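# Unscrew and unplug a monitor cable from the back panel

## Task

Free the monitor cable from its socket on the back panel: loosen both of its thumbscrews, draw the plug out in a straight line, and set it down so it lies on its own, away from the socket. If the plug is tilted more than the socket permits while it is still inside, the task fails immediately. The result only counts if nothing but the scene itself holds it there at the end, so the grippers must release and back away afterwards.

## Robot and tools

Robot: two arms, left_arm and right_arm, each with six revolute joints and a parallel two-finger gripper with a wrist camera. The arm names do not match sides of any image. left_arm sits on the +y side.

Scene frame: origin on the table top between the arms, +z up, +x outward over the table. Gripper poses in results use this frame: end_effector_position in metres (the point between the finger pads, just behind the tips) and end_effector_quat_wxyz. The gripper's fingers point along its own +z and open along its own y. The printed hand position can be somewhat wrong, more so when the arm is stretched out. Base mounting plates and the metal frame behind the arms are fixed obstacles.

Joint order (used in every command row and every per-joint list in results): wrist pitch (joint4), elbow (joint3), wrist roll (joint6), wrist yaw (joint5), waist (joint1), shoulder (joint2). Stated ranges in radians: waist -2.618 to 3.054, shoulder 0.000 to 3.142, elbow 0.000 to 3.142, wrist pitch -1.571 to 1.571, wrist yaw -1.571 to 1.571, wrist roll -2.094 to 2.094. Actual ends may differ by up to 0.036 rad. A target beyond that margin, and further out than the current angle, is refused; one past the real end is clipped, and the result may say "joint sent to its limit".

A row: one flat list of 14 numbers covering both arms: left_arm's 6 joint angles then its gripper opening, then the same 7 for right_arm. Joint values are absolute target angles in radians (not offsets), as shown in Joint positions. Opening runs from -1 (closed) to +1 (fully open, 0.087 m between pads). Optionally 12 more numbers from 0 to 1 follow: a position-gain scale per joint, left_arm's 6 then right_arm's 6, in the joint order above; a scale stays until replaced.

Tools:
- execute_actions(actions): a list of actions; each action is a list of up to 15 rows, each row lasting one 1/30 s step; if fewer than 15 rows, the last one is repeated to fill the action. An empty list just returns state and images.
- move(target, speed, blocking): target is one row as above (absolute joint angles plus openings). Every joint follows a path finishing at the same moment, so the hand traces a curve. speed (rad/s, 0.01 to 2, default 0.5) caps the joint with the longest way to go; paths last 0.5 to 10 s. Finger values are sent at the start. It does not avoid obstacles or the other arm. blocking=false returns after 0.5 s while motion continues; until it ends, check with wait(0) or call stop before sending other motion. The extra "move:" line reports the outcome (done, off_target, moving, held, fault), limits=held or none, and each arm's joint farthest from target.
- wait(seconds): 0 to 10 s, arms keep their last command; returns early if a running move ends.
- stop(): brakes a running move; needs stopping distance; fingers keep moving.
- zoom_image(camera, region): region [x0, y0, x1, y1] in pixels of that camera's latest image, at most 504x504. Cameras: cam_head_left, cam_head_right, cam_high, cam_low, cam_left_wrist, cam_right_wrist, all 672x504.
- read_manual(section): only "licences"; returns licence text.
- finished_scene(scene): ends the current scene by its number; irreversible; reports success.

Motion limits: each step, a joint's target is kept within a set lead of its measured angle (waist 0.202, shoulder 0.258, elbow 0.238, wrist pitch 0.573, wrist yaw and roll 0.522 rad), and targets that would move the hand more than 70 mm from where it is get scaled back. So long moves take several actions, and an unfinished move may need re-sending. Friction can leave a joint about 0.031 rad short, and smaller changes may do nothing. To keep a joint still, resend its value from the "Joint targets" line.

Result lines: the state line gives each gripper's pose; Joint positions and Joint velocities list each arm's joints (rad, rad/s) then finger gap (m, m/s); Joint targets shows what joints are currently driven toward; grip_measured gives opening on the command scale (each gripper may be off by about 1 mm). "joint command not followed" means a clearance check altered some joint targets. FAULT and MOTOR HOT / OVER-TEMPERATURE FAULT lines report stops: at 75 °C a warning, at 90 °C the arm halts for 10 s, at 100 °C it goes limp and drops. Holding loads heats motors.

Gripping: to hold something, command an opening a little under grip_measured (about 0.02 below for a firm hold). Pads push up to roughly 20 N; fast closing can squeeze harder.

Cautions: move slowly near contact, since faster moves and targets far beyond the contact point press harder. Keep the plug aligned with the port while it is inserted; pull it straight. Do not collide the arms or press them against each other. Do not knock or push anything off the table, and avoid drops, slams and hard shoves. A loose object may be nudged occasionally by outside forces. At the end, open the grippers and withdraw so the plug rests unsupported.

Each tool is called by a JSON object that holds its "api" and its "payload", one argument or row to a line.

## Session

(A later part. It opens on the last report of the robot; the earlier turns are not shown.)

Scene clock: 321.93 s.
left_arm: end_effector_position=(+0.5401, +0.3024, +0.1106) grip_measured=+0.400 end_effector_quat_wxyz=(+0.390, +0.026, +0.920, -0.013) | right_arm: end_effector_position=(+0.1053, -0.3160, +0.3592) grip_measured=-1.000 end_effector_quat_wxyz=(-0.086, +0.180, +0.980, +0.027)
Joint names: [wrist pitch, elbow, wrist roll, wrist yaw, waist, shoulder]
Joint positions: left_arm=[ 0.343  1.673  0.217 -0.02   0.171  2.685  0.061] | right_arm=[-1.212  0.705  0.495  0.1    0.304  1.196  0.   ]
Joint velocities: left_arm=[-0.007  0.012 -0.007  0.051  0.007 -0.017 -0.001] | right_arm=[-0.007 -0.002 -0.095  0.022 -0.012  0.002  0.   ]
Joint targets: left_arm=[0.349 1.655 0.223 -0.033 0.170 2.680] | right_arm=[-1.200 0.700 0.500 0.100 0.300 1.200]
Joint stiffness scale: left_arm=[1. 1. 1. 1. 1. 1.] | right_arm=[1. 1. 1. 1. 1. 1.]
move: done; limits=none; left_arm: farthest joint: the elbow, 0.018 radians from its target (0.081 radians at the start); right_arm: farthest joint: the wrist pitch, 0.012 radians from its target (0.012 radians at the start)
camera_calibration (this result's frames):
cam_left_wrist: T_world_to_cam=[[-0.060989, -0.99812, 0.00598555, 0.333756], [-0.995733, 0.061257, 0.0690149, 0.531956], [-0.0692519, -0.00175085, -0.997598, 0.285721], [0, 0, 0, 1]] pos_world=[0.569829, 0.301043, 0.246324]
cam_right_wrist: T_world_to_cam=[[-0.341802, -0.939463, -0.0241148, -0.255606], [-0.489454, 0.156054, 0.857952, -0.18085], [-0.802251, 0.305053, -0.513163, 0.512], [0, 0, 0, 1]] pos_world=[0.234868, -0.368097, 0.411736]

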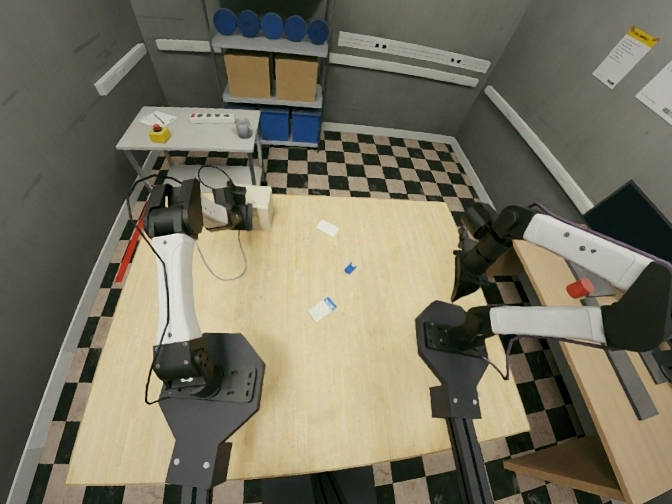

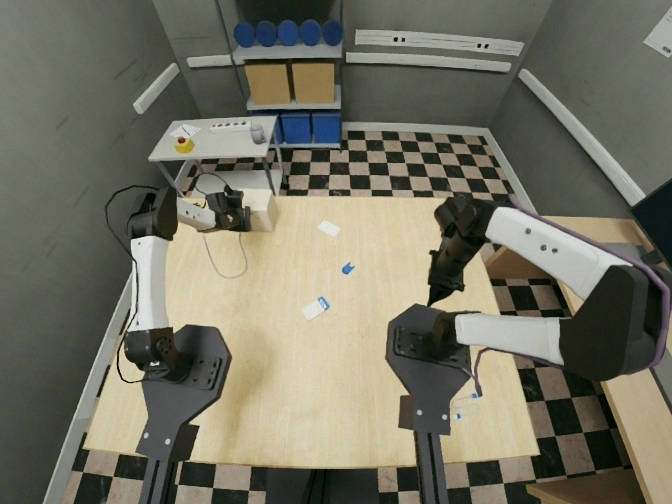

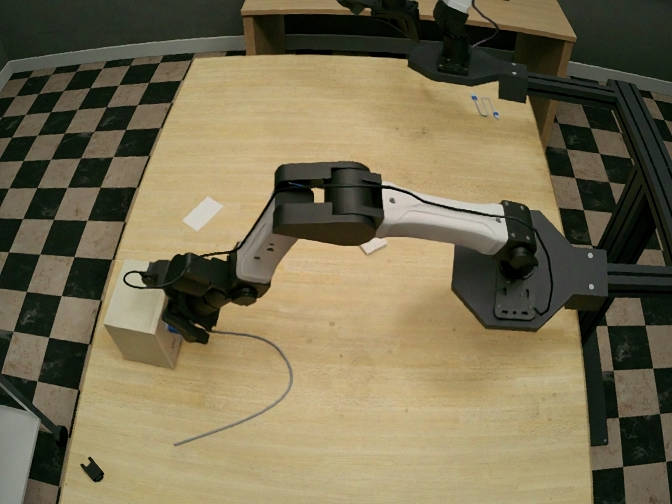

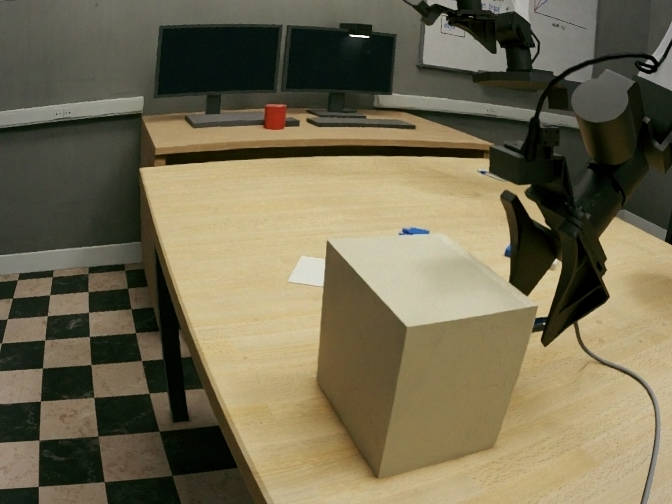

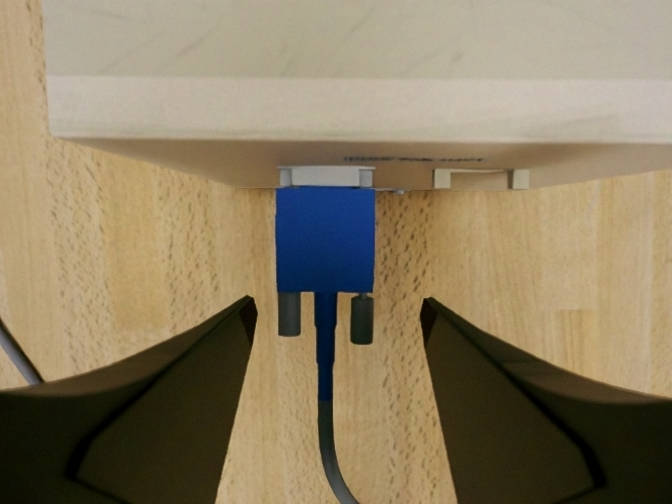

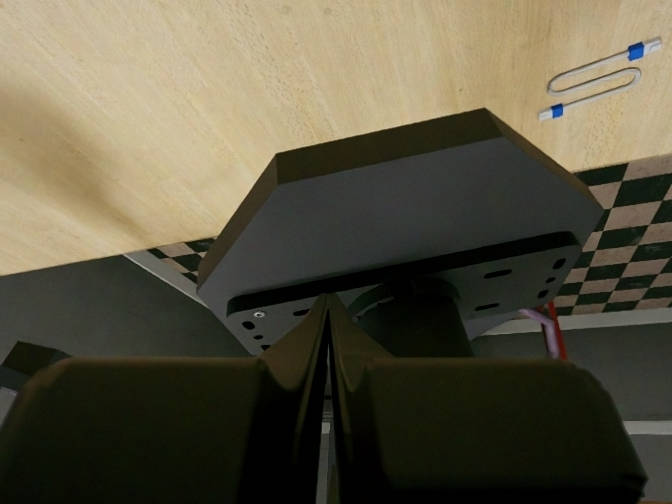

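{"api": "move", "payload": {
  "target": [0.343,1.585,0.217,-0.02,0.171,2.58,0.4,-1.2,0.7,0.5,0.1,0.3,1.2,-1],
  "speed": 0.25
}}

{"api": "move", "payload": {
  "target": [0.128,1.836,-0.048,0.524,0.385,2.704,-0.70,-1.2,0.7,0.5,0.1,0.3,1.2,-1],
  "speed": 0.5
}}

Scene clock: 326.20 s.
left_arm: end_effector_position=(+0.5424, +0.3088, +0.1454) grip_measured=+0.400 end_effector_quat_wxyz=(+0.405, +0.024, +0.914, -0.009) | right_arm: end_effector_position=(+0.1053, -0.3160, +0.3592) grip_measured=-1.000 end_effector_quat_wxyz=(-0.086, +0.180, +0.980, +0.027)
Joint names: [wrist pitch, elbow, wrist roll, wrist yaw, waist, shoulder]
Joint positions: left_arm=[ 0.345  1.604  0.217 -0.021  0.171  2.584  0.061] | right_arm=[-1.212  0.705  0.495  0.1    0.304  1.196  0.   ]
Joint velocities: left_arm=[-0.022 -0.007  0.051  0.007  0.002 -0.007 -0.001] | right_arm=[-0.022  0.017 -0.007 -0.007 -0.012 -0.002  0.   ]
Joint targets: left_arm=[0.343 1.585 0.217 -0.020 0.171 2.580] | right_arm=[-1.200 0.700 0.500 0.100 0.300 1.200]
Joint stiffness scale: left_arm=[1. 1. 1. 1. 1. 1.] | right_arm=[1. 1. 1. 1. 1. 1.]
move: done; limits=none; left_arm: farthest joint: the elbow, 0.019 radians from its target (0.088 radians at the start); right_arm: farthest joint: the wrist pitch, 0.012 radians from its target (0.012 radians at the start)
camera_calibration (this result's frames):
cam_left_wrist: T_world_to_cam=[[-0.0549271, -0.99849, 0.000525194, 0.337722], [-0.997852, 0.0549107, 0.0357331, 0.539467], [-0.035708, 0.00143865, -0.999361, 0.301632], [0, 0, 0, 1]] pos_world=[0.567629, 0.307156, 0.281985]
cam_right_wrist: T_world_to_cam=[[-0.341802, -0.939463, -0.0241148, -0.255606], [-0.489454, 0.156054, 0.857952, -0.18085], [-0.802251, 0.305053, -0.513163, 0.512], [0, 0, 0, 1]] pos_world=[0.234868, -0.368097, 0.411736]

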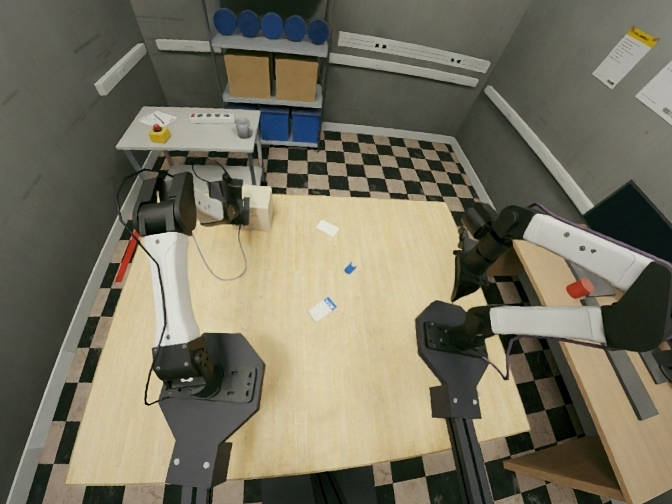

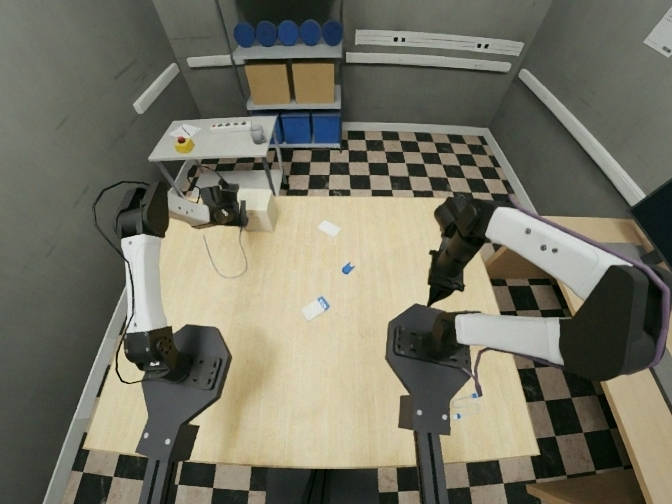

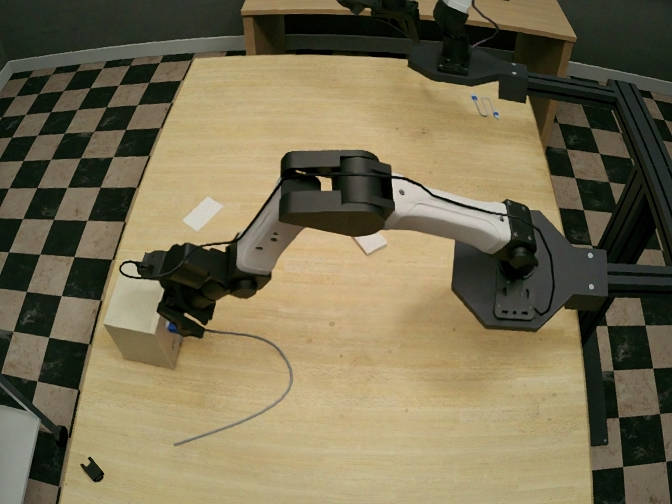

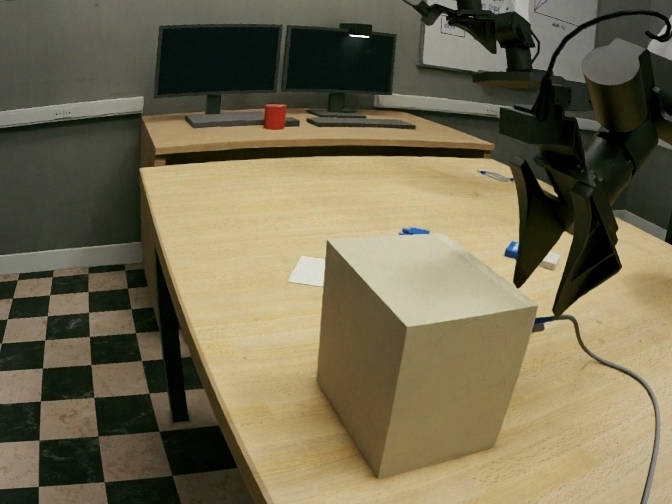

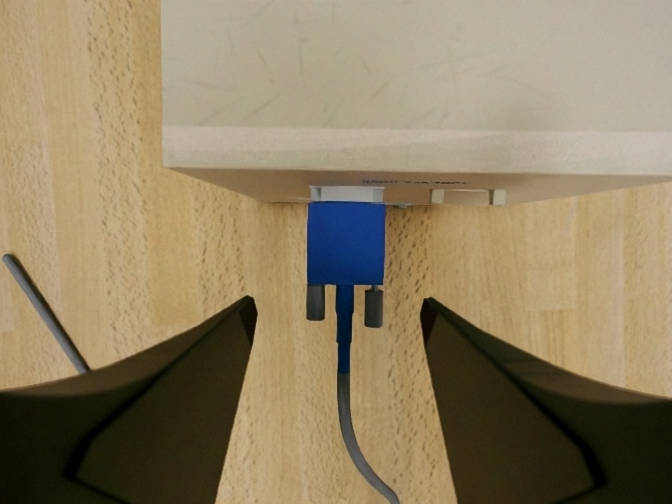

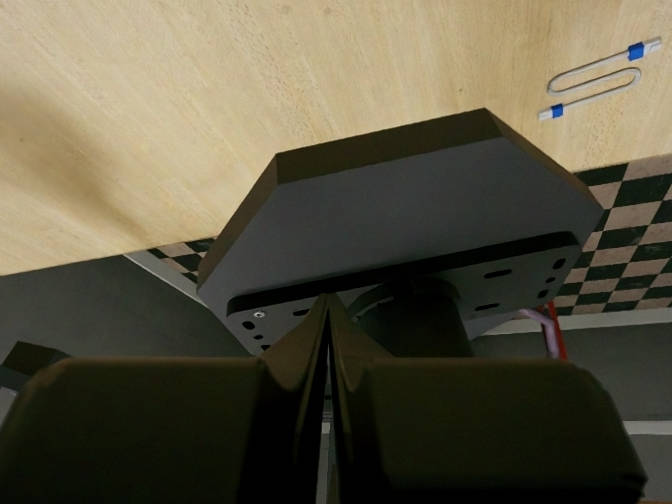

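Scene clock: 328.10 s.
left_arm: end_effector_position=(+0.5430, +0.3373, +0.1409) grip_measured=-0.700 end_effector_quat_wxyz=(+0.377, -0.085, +0.885, -0.258) | right_arm: end_effector_position=(+0.1053, -0.3160, +0.3592) grip_measured=-1.000 end_effector_quat_wxyz=(-0.086, +0.180, +0.980, +0.027)
Joint names: [wrist pitch, elbow, wrist roll, wrist yaw, waist, shoulder]
Joint positions: left_arm=[ 0.147  1.821 -0.041  0.514  0.382  2.684  0.013] | right_arm=[-1.212  0.705  0.495  0.1    0.304  1.196  0.   ]
Joint velocities: left_arm=[-0.081 -0.002 -0.037 -0.007 -0.012 -0.017  0.   ] | right_arm=[ 0.051  0.017  0.007  0.007 -0.007 -0.007  0.   ]
Joint targets: left_arm=[0.128 1.836 -0.048 0.524 0.385 2.704] | right_arm=[-1.200 0.700 0.500 0.100 0.300 1.200]
Joint stiffness scale: left_arm=[1. 1. 1. 1. 1. 1.] | right_arm=[1. 1. 1. 1. 1. 1.]
move: done; limits=none; left_arm: farthest joint: the shoulder, 0.020 radians from its target (0.120 radians at the start); right_arm: farthest joint: the wrist pitch, 0.012 radians from its target (0.012 radians at the start)
camera_calibration (this result's frames):
cam_left_wrist: T_world_to_cam=[[-0.0486505, -0.850722, 0.523359, 0.239253], [-0.995859, 0.0816022, 0.0400715, 0.527974], [-0.076797, -0.519242, -0.851169, 0.474159], [0, 0, 0, 1]] pos_world=[0.573841, 0.406658, 0.257217]
cam_right_wrist: T_world_to_cam=[[-0.341802, -0.939463, -0.0241148, -0.255606], [-0.489454, 0.156054, 0.857952, -0.18085], [-0.802251, 0.305053, -0.513163, 0.512], [0, 0, 0, 1]] pos_world=[0.234868, -0.368097, 0.411736]

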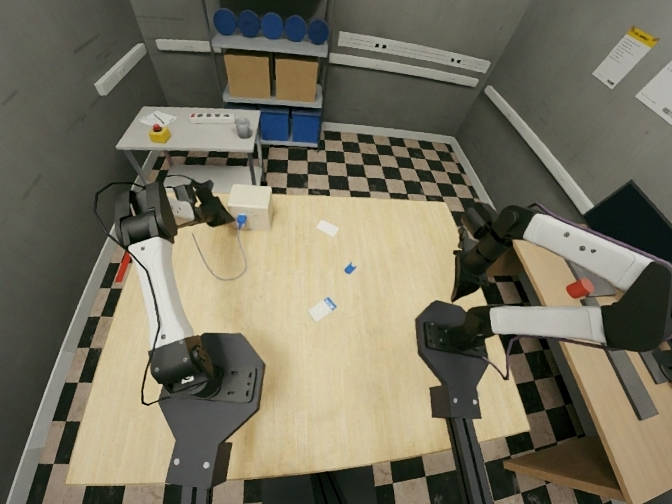

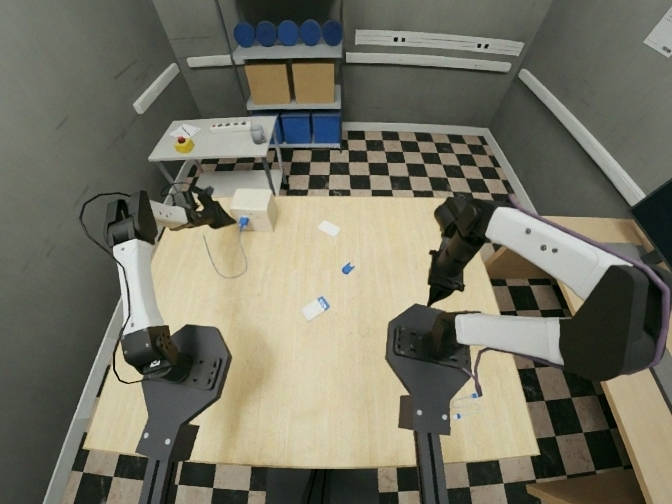

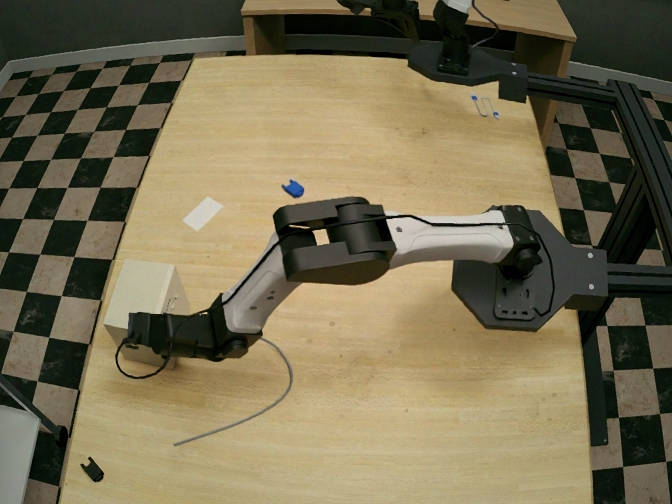

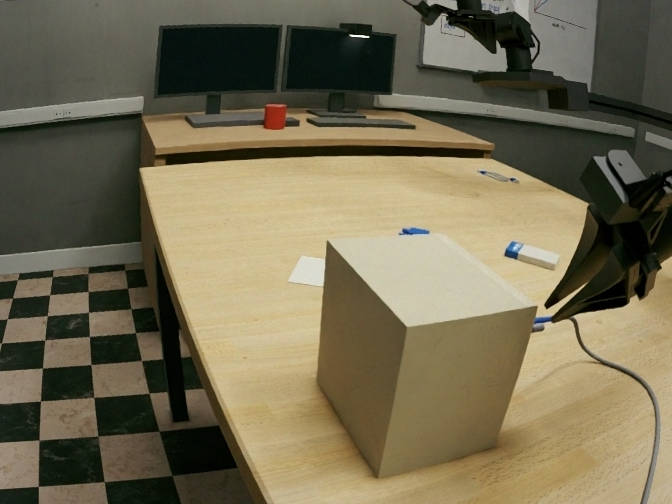

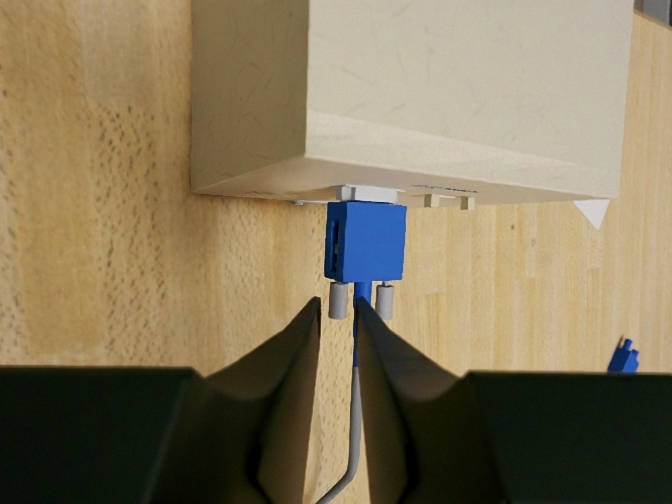

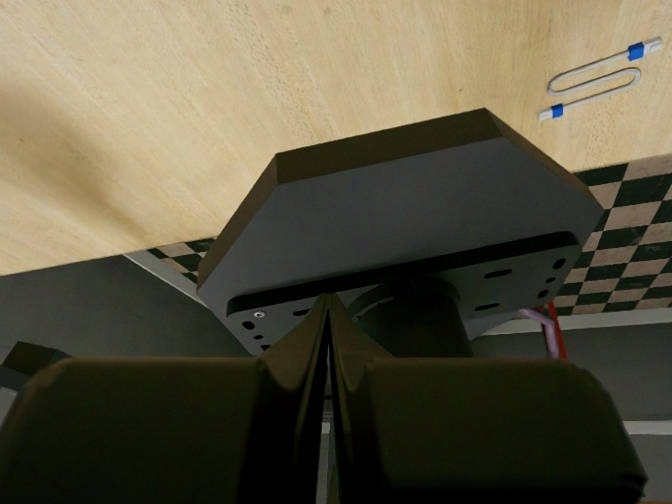

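{"api": "execute_actions", "payload": {
  "actions": [
    [[0.15,1.836,-0.048,0.503,0.376,2.704,-0.72,-1.2,0.7,0.5,0.1,0.3,1.2,-1],[0.154,1.837,-0.049,0.501,0.374,2.709,-0.72,-1.2,0.7,0.5,0.1,0.3,1.2,-1],[0.158,1.838,-0.050,0.500,0.372,2.714,-0.72,-1.2,0.7,0.5,0.1,0.3,1.2,-1],[0.162,1.839,-0.051,0.498,0.370,2.719,-0.72,-1.2,0.7,0.5,0.1,0.3,1.2,-1],[0.166,1.840,-0.053,0.497,0.369,2.724,-0.72,-1.2,0.7,0.5,0.1,0.3,1.2,-1],[0.170,1.840,-0.054,0.496,0.367,2.729,-0.72,-1.2,0.7,0.5,0.1,0.3,1.2,-1],[0.174,1.841,-0.055,0.494,0.365,2.734,-0.72,-1.2,0.7,0.5,0.1,0.3,1.2,-1],[0.178,1.842,-0.056,0.493,0.364,2.738,-0.72,-1.2,0.7,0.5,0.1,0.3,1.2,-1],[0.181,1.842,-0.057,0.492,0.362,2.741,-0.72,-1.2,0.7,0.5,0.1,0.3,1.2,-1]],
    [[0.181,1.842,-0.057,0.492,0.362,2.741,-0.72,-1.2,0.7,0.5,0.1,0.3,1.2,-1]]
  ]
}}

Scene clock: 329.67 s.
left_arm: end_effector_position=(+0.5406, +0.3258, +0.1235) grip_measured=-0.720 end_effector_quat_wxyz=(+0.372, -0.085, +0.887, -0.260) | right_arm: end_effector_position=(+0.1053, -0.3160, +0.3592) grip_measured=-1.000 end_effector_quat_wxyz=(-0.086, +0.180, +0.980, +0.027)
Joint names: [wrist pitch, elbow, wrist roll, wrist yaw, waist, shoulder]
Joint positions: left_arm=[ 0.175  1.828 -0.051  0.505  0.368  2.727  0.012] | right_arm=[-1.212  0.705  0.495  0.1    0.304  1.196  0.   ]
Joint velocities: left_arm=[-0.022 -0.012 -0.022  0.051  0.017  0.007  0.001] | right_arm=[-0.007 -0.012 -0.11  -0.022 -0.012  0.002  0.   ]
Joint targets: left_arm=[0.181 1.842 -0.057 0.492 0.362 2.741] | right_arm=[-1.200 0.700 0.500 0.100 0.300 1.200]
Joint stiffness scale: left_arm=[1. 1. 1. 1. 1. 1.] | right_arm=[1. 1. 1. 1. 1. 1.]
camera_calibration (this result's frames):
cam_left_wrist: T_world_to_cam=[[-0.0458801, -0.848465, 0.52726, 0.235702], [-0.995004, 0.0856623, 0.051266, 0.524025], [-0.0886636, -0.522274, -0.848156, 0.460279], [0, 0, 0, 1]] pos_world=[0.573031, 0.395487, 0.239248]
cam_right_wrist: T_world_to_cam=[[-0.341802, -0.939463, -0.0241148, -0.255606], [-0.489454, 0.156054, 0.857952, -0.18085], [-0.802251, 0.305053, -0.513163, 0.512], [0, 0, 0, 1]] pos_world=[0.234868, -0.368097, 0.411736]

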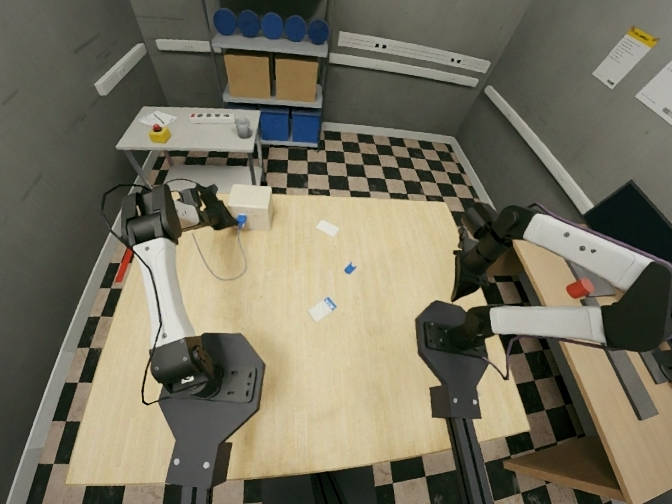

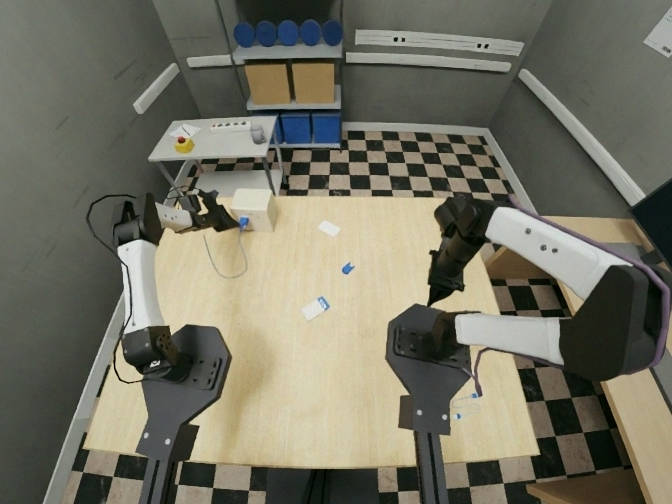

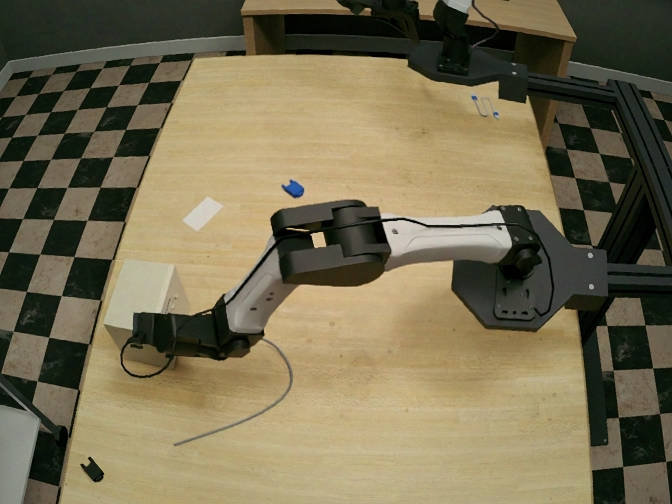

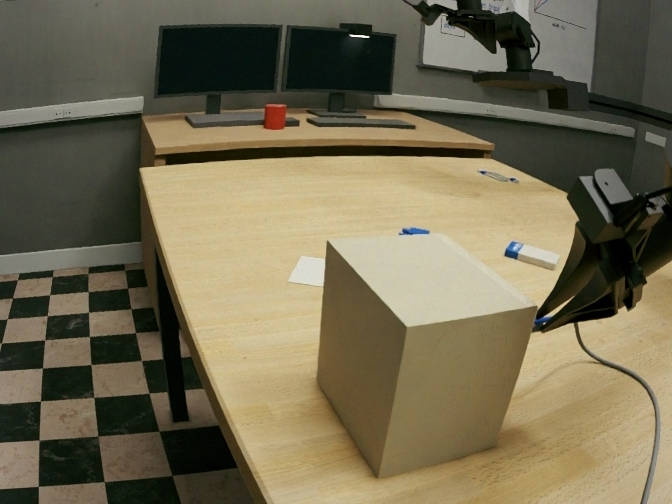

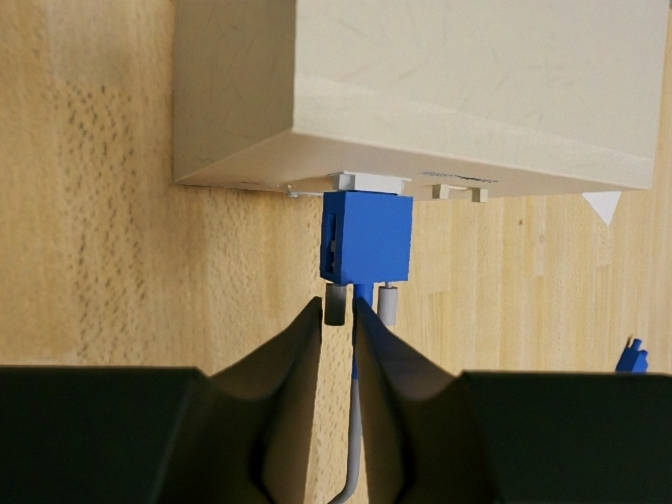

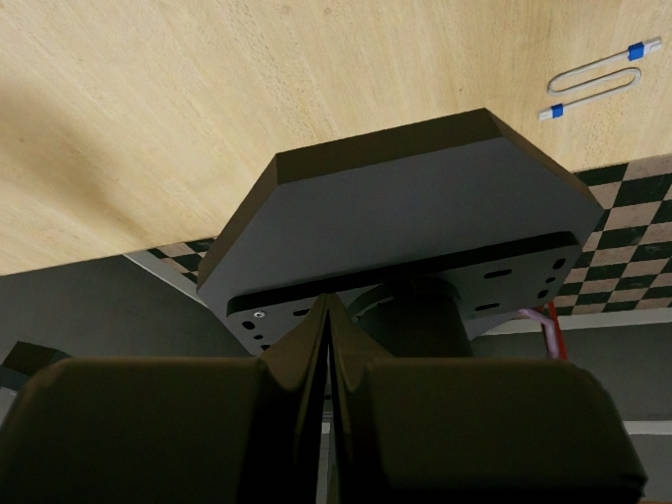

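{"api": "execute_actions", "payload": {
  "actions": [
    [[0.184,1.843,-0.058,0.491,0.361,2.746,-0.72,-1.2,0.7,0.5,0.1,0.3,1.2,-1],[0.187,1.844,-0.059,0.490,0.360,2.749,-0.72,-1.2,0.7,0.5,0.1,0.3,1.2,-1],[0.190,1.845,-0.060,0.489,0.359,2.752,-0.72,-1.2,0.7,0.5,0.1,0.3,1.2,-1],[0.193,1.846,-0.061,0.488,0.358,2.755,-0.72,-1.2,0.7,0.5,0.1,0.3,1.2,-1],[0.196,1.847,-0.062,0.487,0.357,2.758,-0.72,-1.2,0.7,0.5,0.1,0.3,1.2,-1],[0.199,1.847,-0.062,0.486,0.357,2.761,-0.72,-1.2,0.7,0.5,0.1,0.3,1.2,-1]]
  ]
}}

Scene clock: 330.63 s.
left_arm: end_effector_position=(+0.5390, +0.3250, +0.1160) grip_measured=-0.720 end_effector_quat_wxyz=(+0.371, -0.089, +0.888, -0.258) | right_arm: end_effector_position=(+0.1053, -0.3160, +0.3592) grip_measured=-1.000 end_effector_quat_wxyz=(-0.086, +0.180, +0.980, +0.027)
Joint names: [wrist pitch, elbow, wrist roll, wrist yaw, waist, shoulder]
Joint positions: left_arm=[ 0.19   1.828 -0.055  0.498  0.368  2.743  0.012] | right_arm=[-1.212  0.705  0.495  0.1    0.304  1.196  0.   ]
Joint velocities: left_arm=[ 0.022 -0.007 -0.066  0.051  0.007  0.007  0.001] | right_arm=[ 0.022 -0.022  0.022  0.007  0.002  0.002  0.   ]
Joint targets: left_arm=[0.199 1.847 -0.062 0.486 0.357 2.761] | right_arm=[-1.200 0.700 0.500 0.100 0.300 1.200]
Joint stiffness scale: left_arm=[1. 1. 1. 1. 1. 1.] | right_arm=[1. 1. 1. 1. 1. 1.]
camera_calibration (this result's frames):
cam_left_wrist: T_world_to_cam=[[-0.0380586, -0.849203, 0.526694, 0.234984], [-0.995306, 0.0791485, 0.0556931, 0.524685], [-0.0889818, -0.522102, -0.848229, 0.453501], [0, 0, 0, 1]] pos_world=[0.571518, 0.394795, 0.231687]
cam_right_wrist: T_world_to_cam=[[-0.341802, -0.939463, -0.0241148, -0.255606], [-0.489454, 0.156054, 0.857952, -0.18085], [-0.802251, 0.305053, -0.513163, 0.512], [0, 0, 0, 1]] pos_world=[0.234868, -0.368097, 0.411736]

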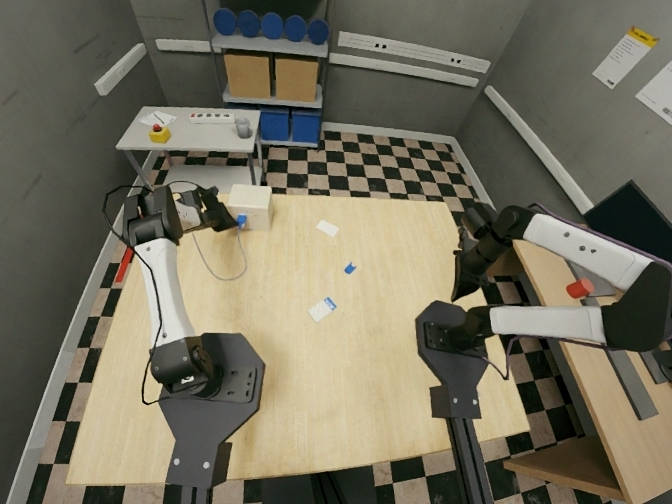

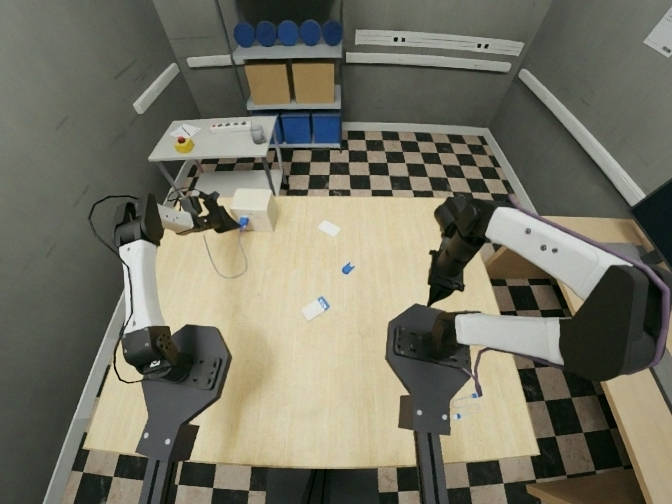

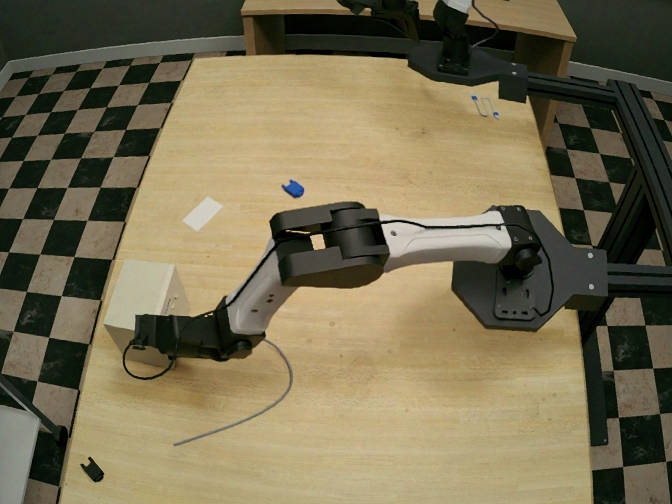

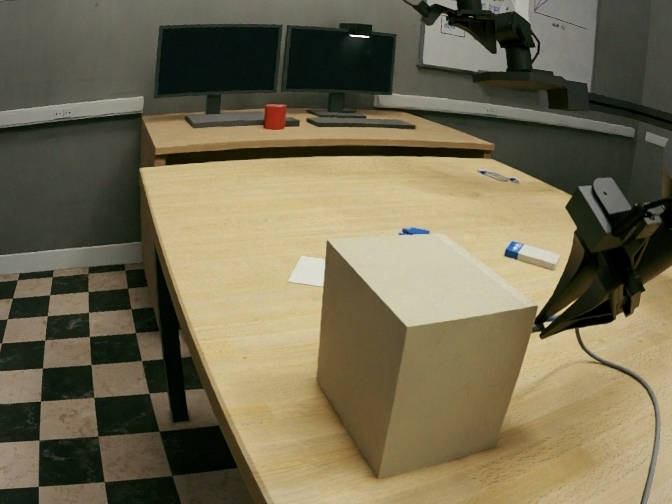

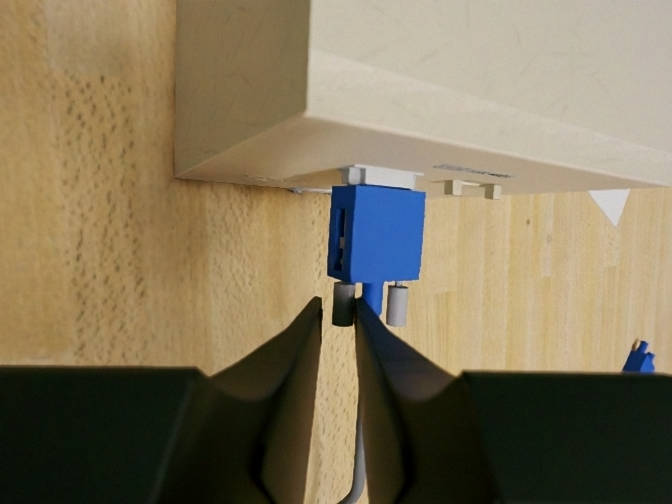

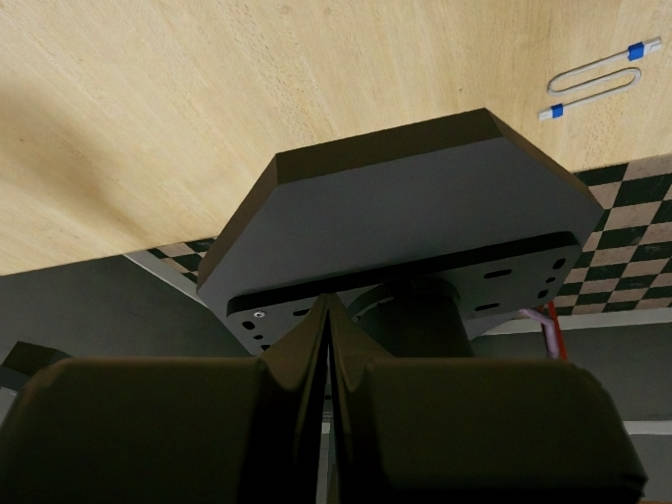

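{"api": "execute_actions", "payload": {
  "actions": [
    [[0.195,1.853,-0.058,0.495,0.352,2.75,-0.72,-1.2,0.7,0.5,0.1,0.3,1.2,-1],[0.195,1.853,-0.058,0.495,0.352,2.75,-0.72,-1.2,0.7,0.5,0.1,0.3,1.2,-1],[0.195,1.853,-0.058,0.495,0.352,2.75,-0.72,-1.2,0.7,0.5,0.1,0.3,1.2,-1],[0.195,1.848,-0.058,0.495,0.357,2.75,-0.72,-1.2,0.7,0.5,0.1,0.3,1.2,-1]]
  ]
}}

Scene clock: 331.50 s.
left_arm: end_effector_position=(+0.5431, +0.3237, +0.1194) grip_measured=-0.720 end_effector_quat_wxyz=(+0.376, -0.085, +0.886, -0.258) | right_arm: end_effector_position=(+0.1053, -0.3160, +0.3592) grip_measured=-1.000 end_effector_quat_wxyz=(-0.086, +0.180, +0.980, +0.027)
Joint names: [wrist pitch, elbow, wrist roll, wrist yaw, waist, shoulder]
Joint positions: left_arm=[ 0.194  1.836 -0.055  0.498  0.363  2.743  0.012] | right_arm=[-1.212  0.705  0.495  0.1    0.304  1.196  0.   ]
Joint velocities: left_arm=[-0.066 -0.002 -0.081  0.051  0.012  0.012 -0.001] | right_arm=[-0.066  0.007  0.022  0.007 -0.007  0.012  0.   ]
Joint targets: left_arm=[0.195 1.848 -0.058 0.495 0.357 2.750] | right_arm=[-1.200 0.700 0.500 0.100 0.300 1.200]
Joint stiffness scale: left_arm=[1. 1. 1. 1. 1. 1.] | right_arm=[1. 1. 1. 1. 1. 1.]
camera_calibration (this result's frames):
cam_left_wrist: T_world_to_cam=[[-0.046868, -0.85059, 0.523737, 0.237931], [-0.995707, 0.0816756, 0.0435439, 0.529502], [-0.0798146, -0.519448, -0.850766, 0.450489], [0, 0, 0, 1]] pos_world=[0.574336, 0.39314, 0.235591]
cam_right_wrist: T_world_to_cam=[[-0.341802, -0.939463, -0.0241148, -0.255606], [-0.489454, 0.156054, 0.857952, -0.18085], [-0.802251, 0.305053, -0.513163, 0.512], [0, 0, 0, 1]] pos_world=[0.234868, -0.368097, 0.411736]

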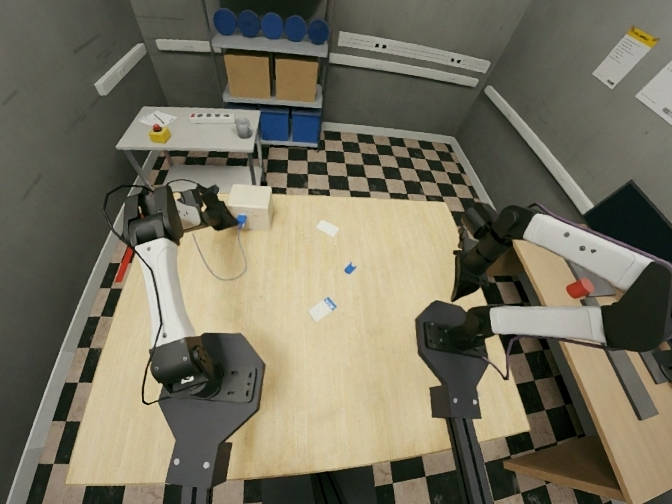

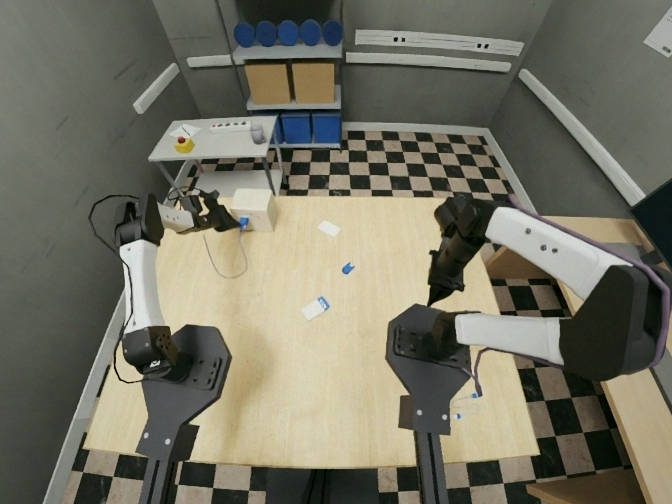

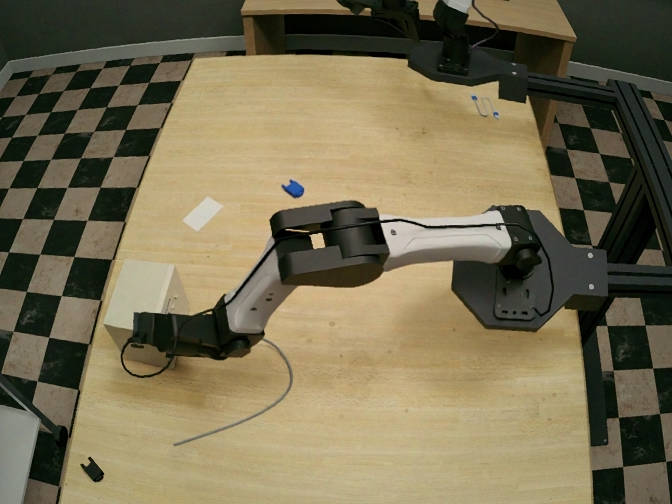

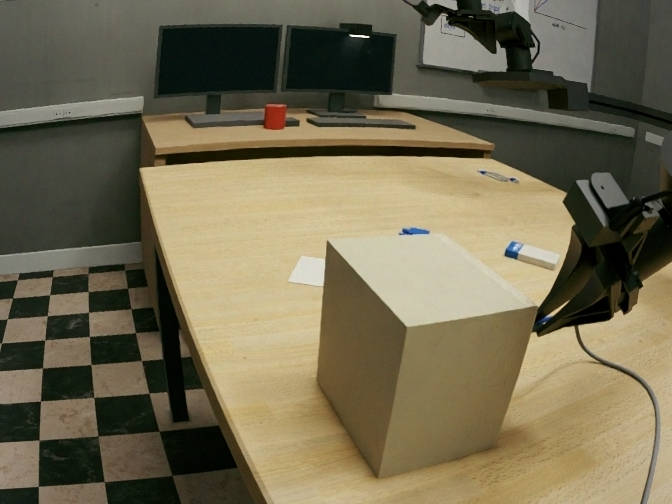

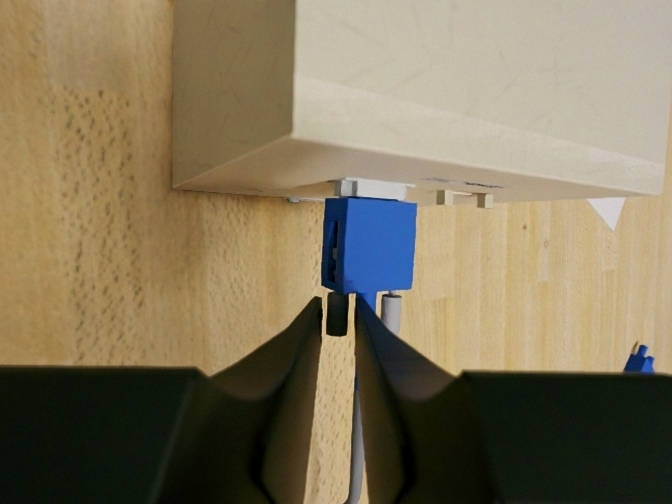

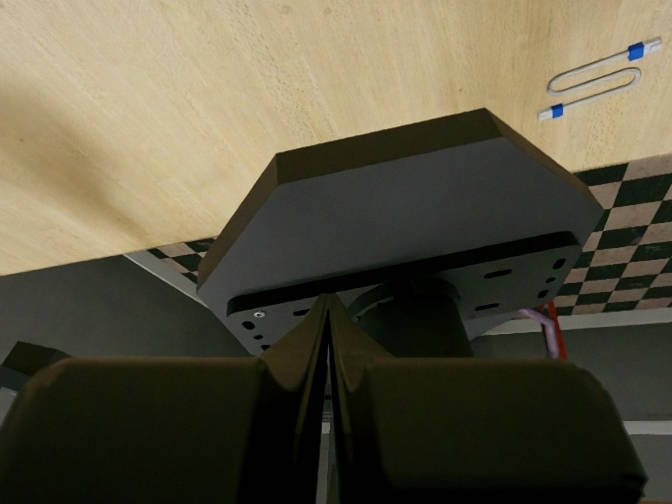

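{"api": "execute_actions", "payload": {
  "actions": [
    [[0.195,1.84,-0.058,0.495,0.357,2.76,-0.72,-1.2,0.7,0.5,0.1,0.3,1.2,-1],[0.195,1.84,-0.058,0.495,0.357,2.764,-0.72,-1.2,0.7,0.5,0.1,0.3,1.2,-1],[0.195,1.84,-0.058,0.495,0.357,2.767,-0.72,-1.2,0.7,0.5,0.1,0.3,1.2,-1],[0.195,1.84,-0.058,0.495,0.357,2.767,-0.72,-1.2,0.7,0.5,0.1,0.3,1.2,-1],[0.195,1.84,-0.058,0.495,0.357,2.764,-0.72,-1.2,0.7,0.5,0.1,0.3,1.2,-1]]
  ]
}}

Scene clock: 332.40 s.
left_arm: end_effector_position=(+0.5431, +0.3237, +0.1194) grip_measured=-0.720 end_effector_quat_wxyz=(+0.376, -0.085, +0.886, -0.258) | right_arm: end_effector_position=(+0.1053, -0.3160, +0.3592) grip_measured=-1.000 end_effector_quat_wxyz=(-0.086, +0.180, +0.980, +0.027)
Joint names: [wrist pitch, elbow, wrist roll, wrist yaw, waist, shoulder]
Joint positions: left_arm=[ 0.194  1.836 -0.055  0.498  0.363  2.743  0.012] | right_arm=[-1.212  0.705  0.495  0.1    0.304  1.196  0.   ]
Joint velocities: left_arm=[-0.066 -0.022  0.022  0.007  0.007 -0.032 -0.   ] | right_arm=[ 0.007 -0.012  0.022 -0.037 -0.007 -0.022  0.   ]
Joint targets: left_arm=[0.195 1.840 -0.058 0.495 0.357 2.764] | right_arm=[-1.200 0.700 0.500 0.100 0.300 1.200]
Joint stiffness scale: left_arm=[1. 1. 1. 1. 1. 1.] | right_arm=[1. 1. 1. 1. 1. 1.]
camera_calibration (this result's frames):
cam_left_wrist: T_world_to_cam=[[-0.046868, -0.85059, 0.523737, 0.237931], [-0.995707, 0.0816756, 0.0435439, 0.529502], [-0.0798146, -0.519448, -0.850766, 0.450489], [0, 0, 0, 1]] pos_world=[0.574336, 0.39314, 0.235591]
cam_right_wrist: T_world_to_cam=[[-0.341802, -0.939463, -0.0241148, -0.255606], [-0.489454, 0.156054, 0.857952, -0.18085], [-0.802251, 0.305053, -0.513163, 0.512], [0, 0, 0, 1]] pos_world=[0.234868, -0.368097, 0.411736]

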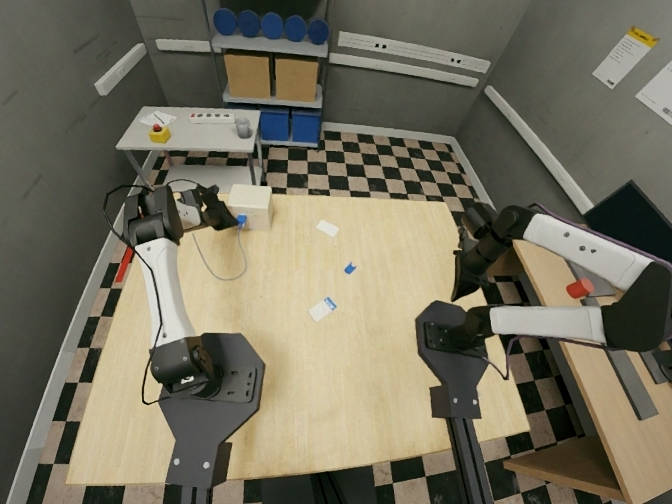

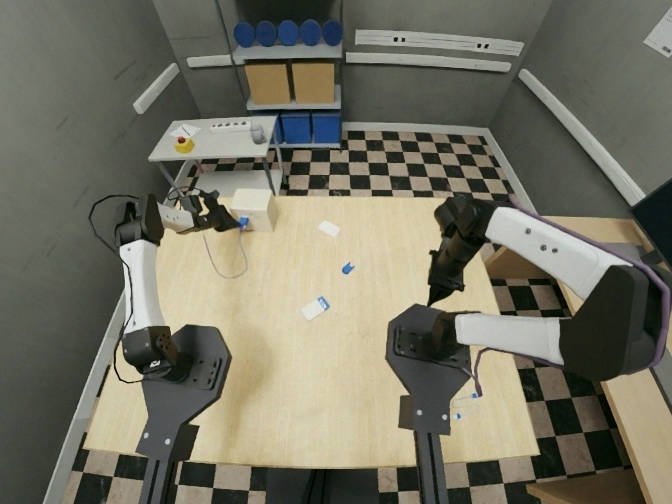

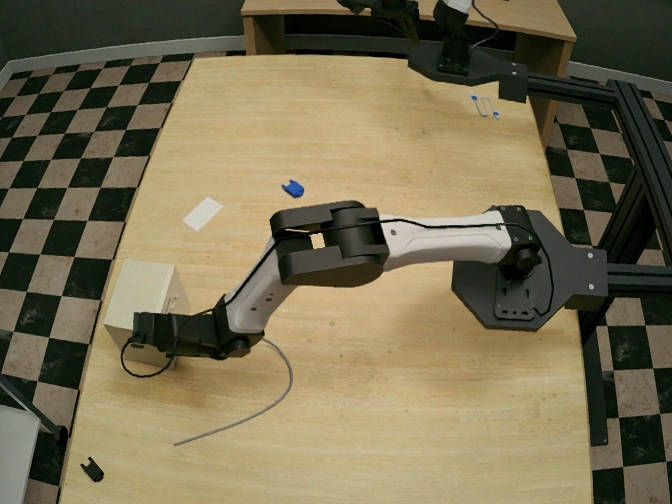

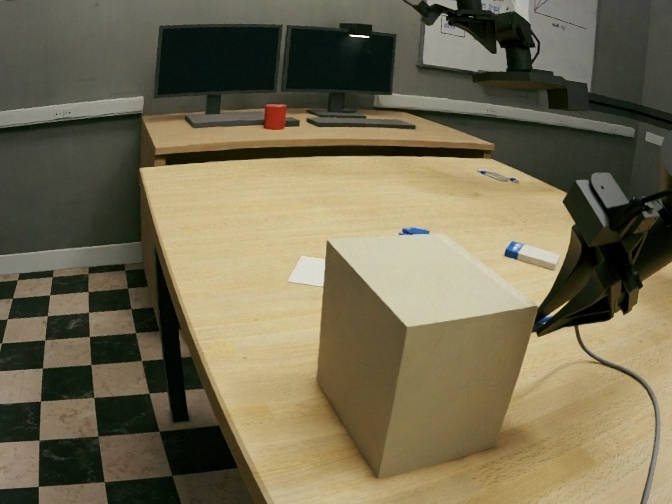

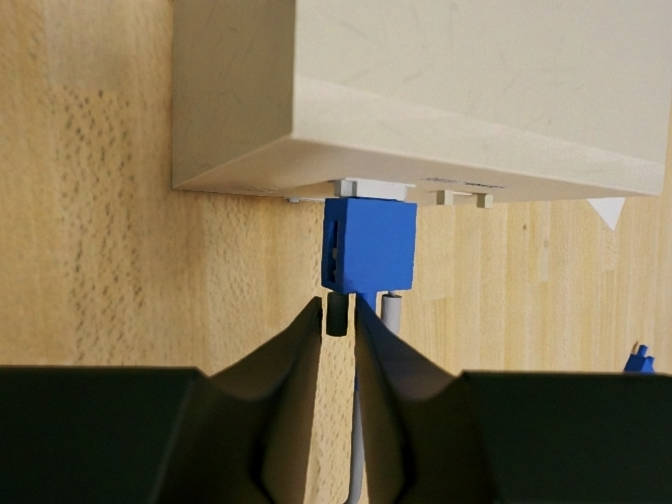

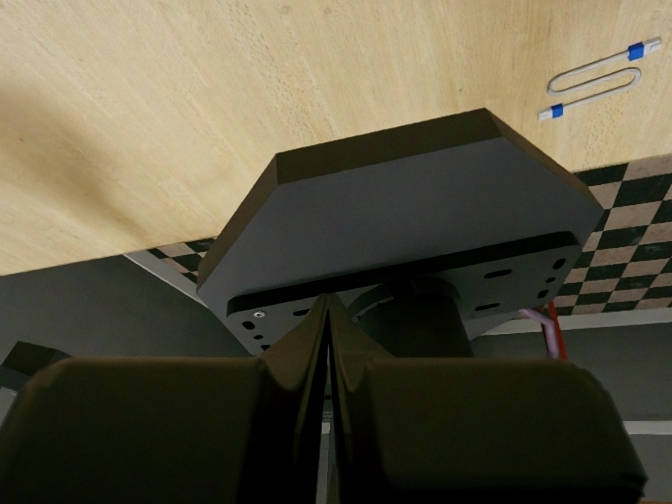

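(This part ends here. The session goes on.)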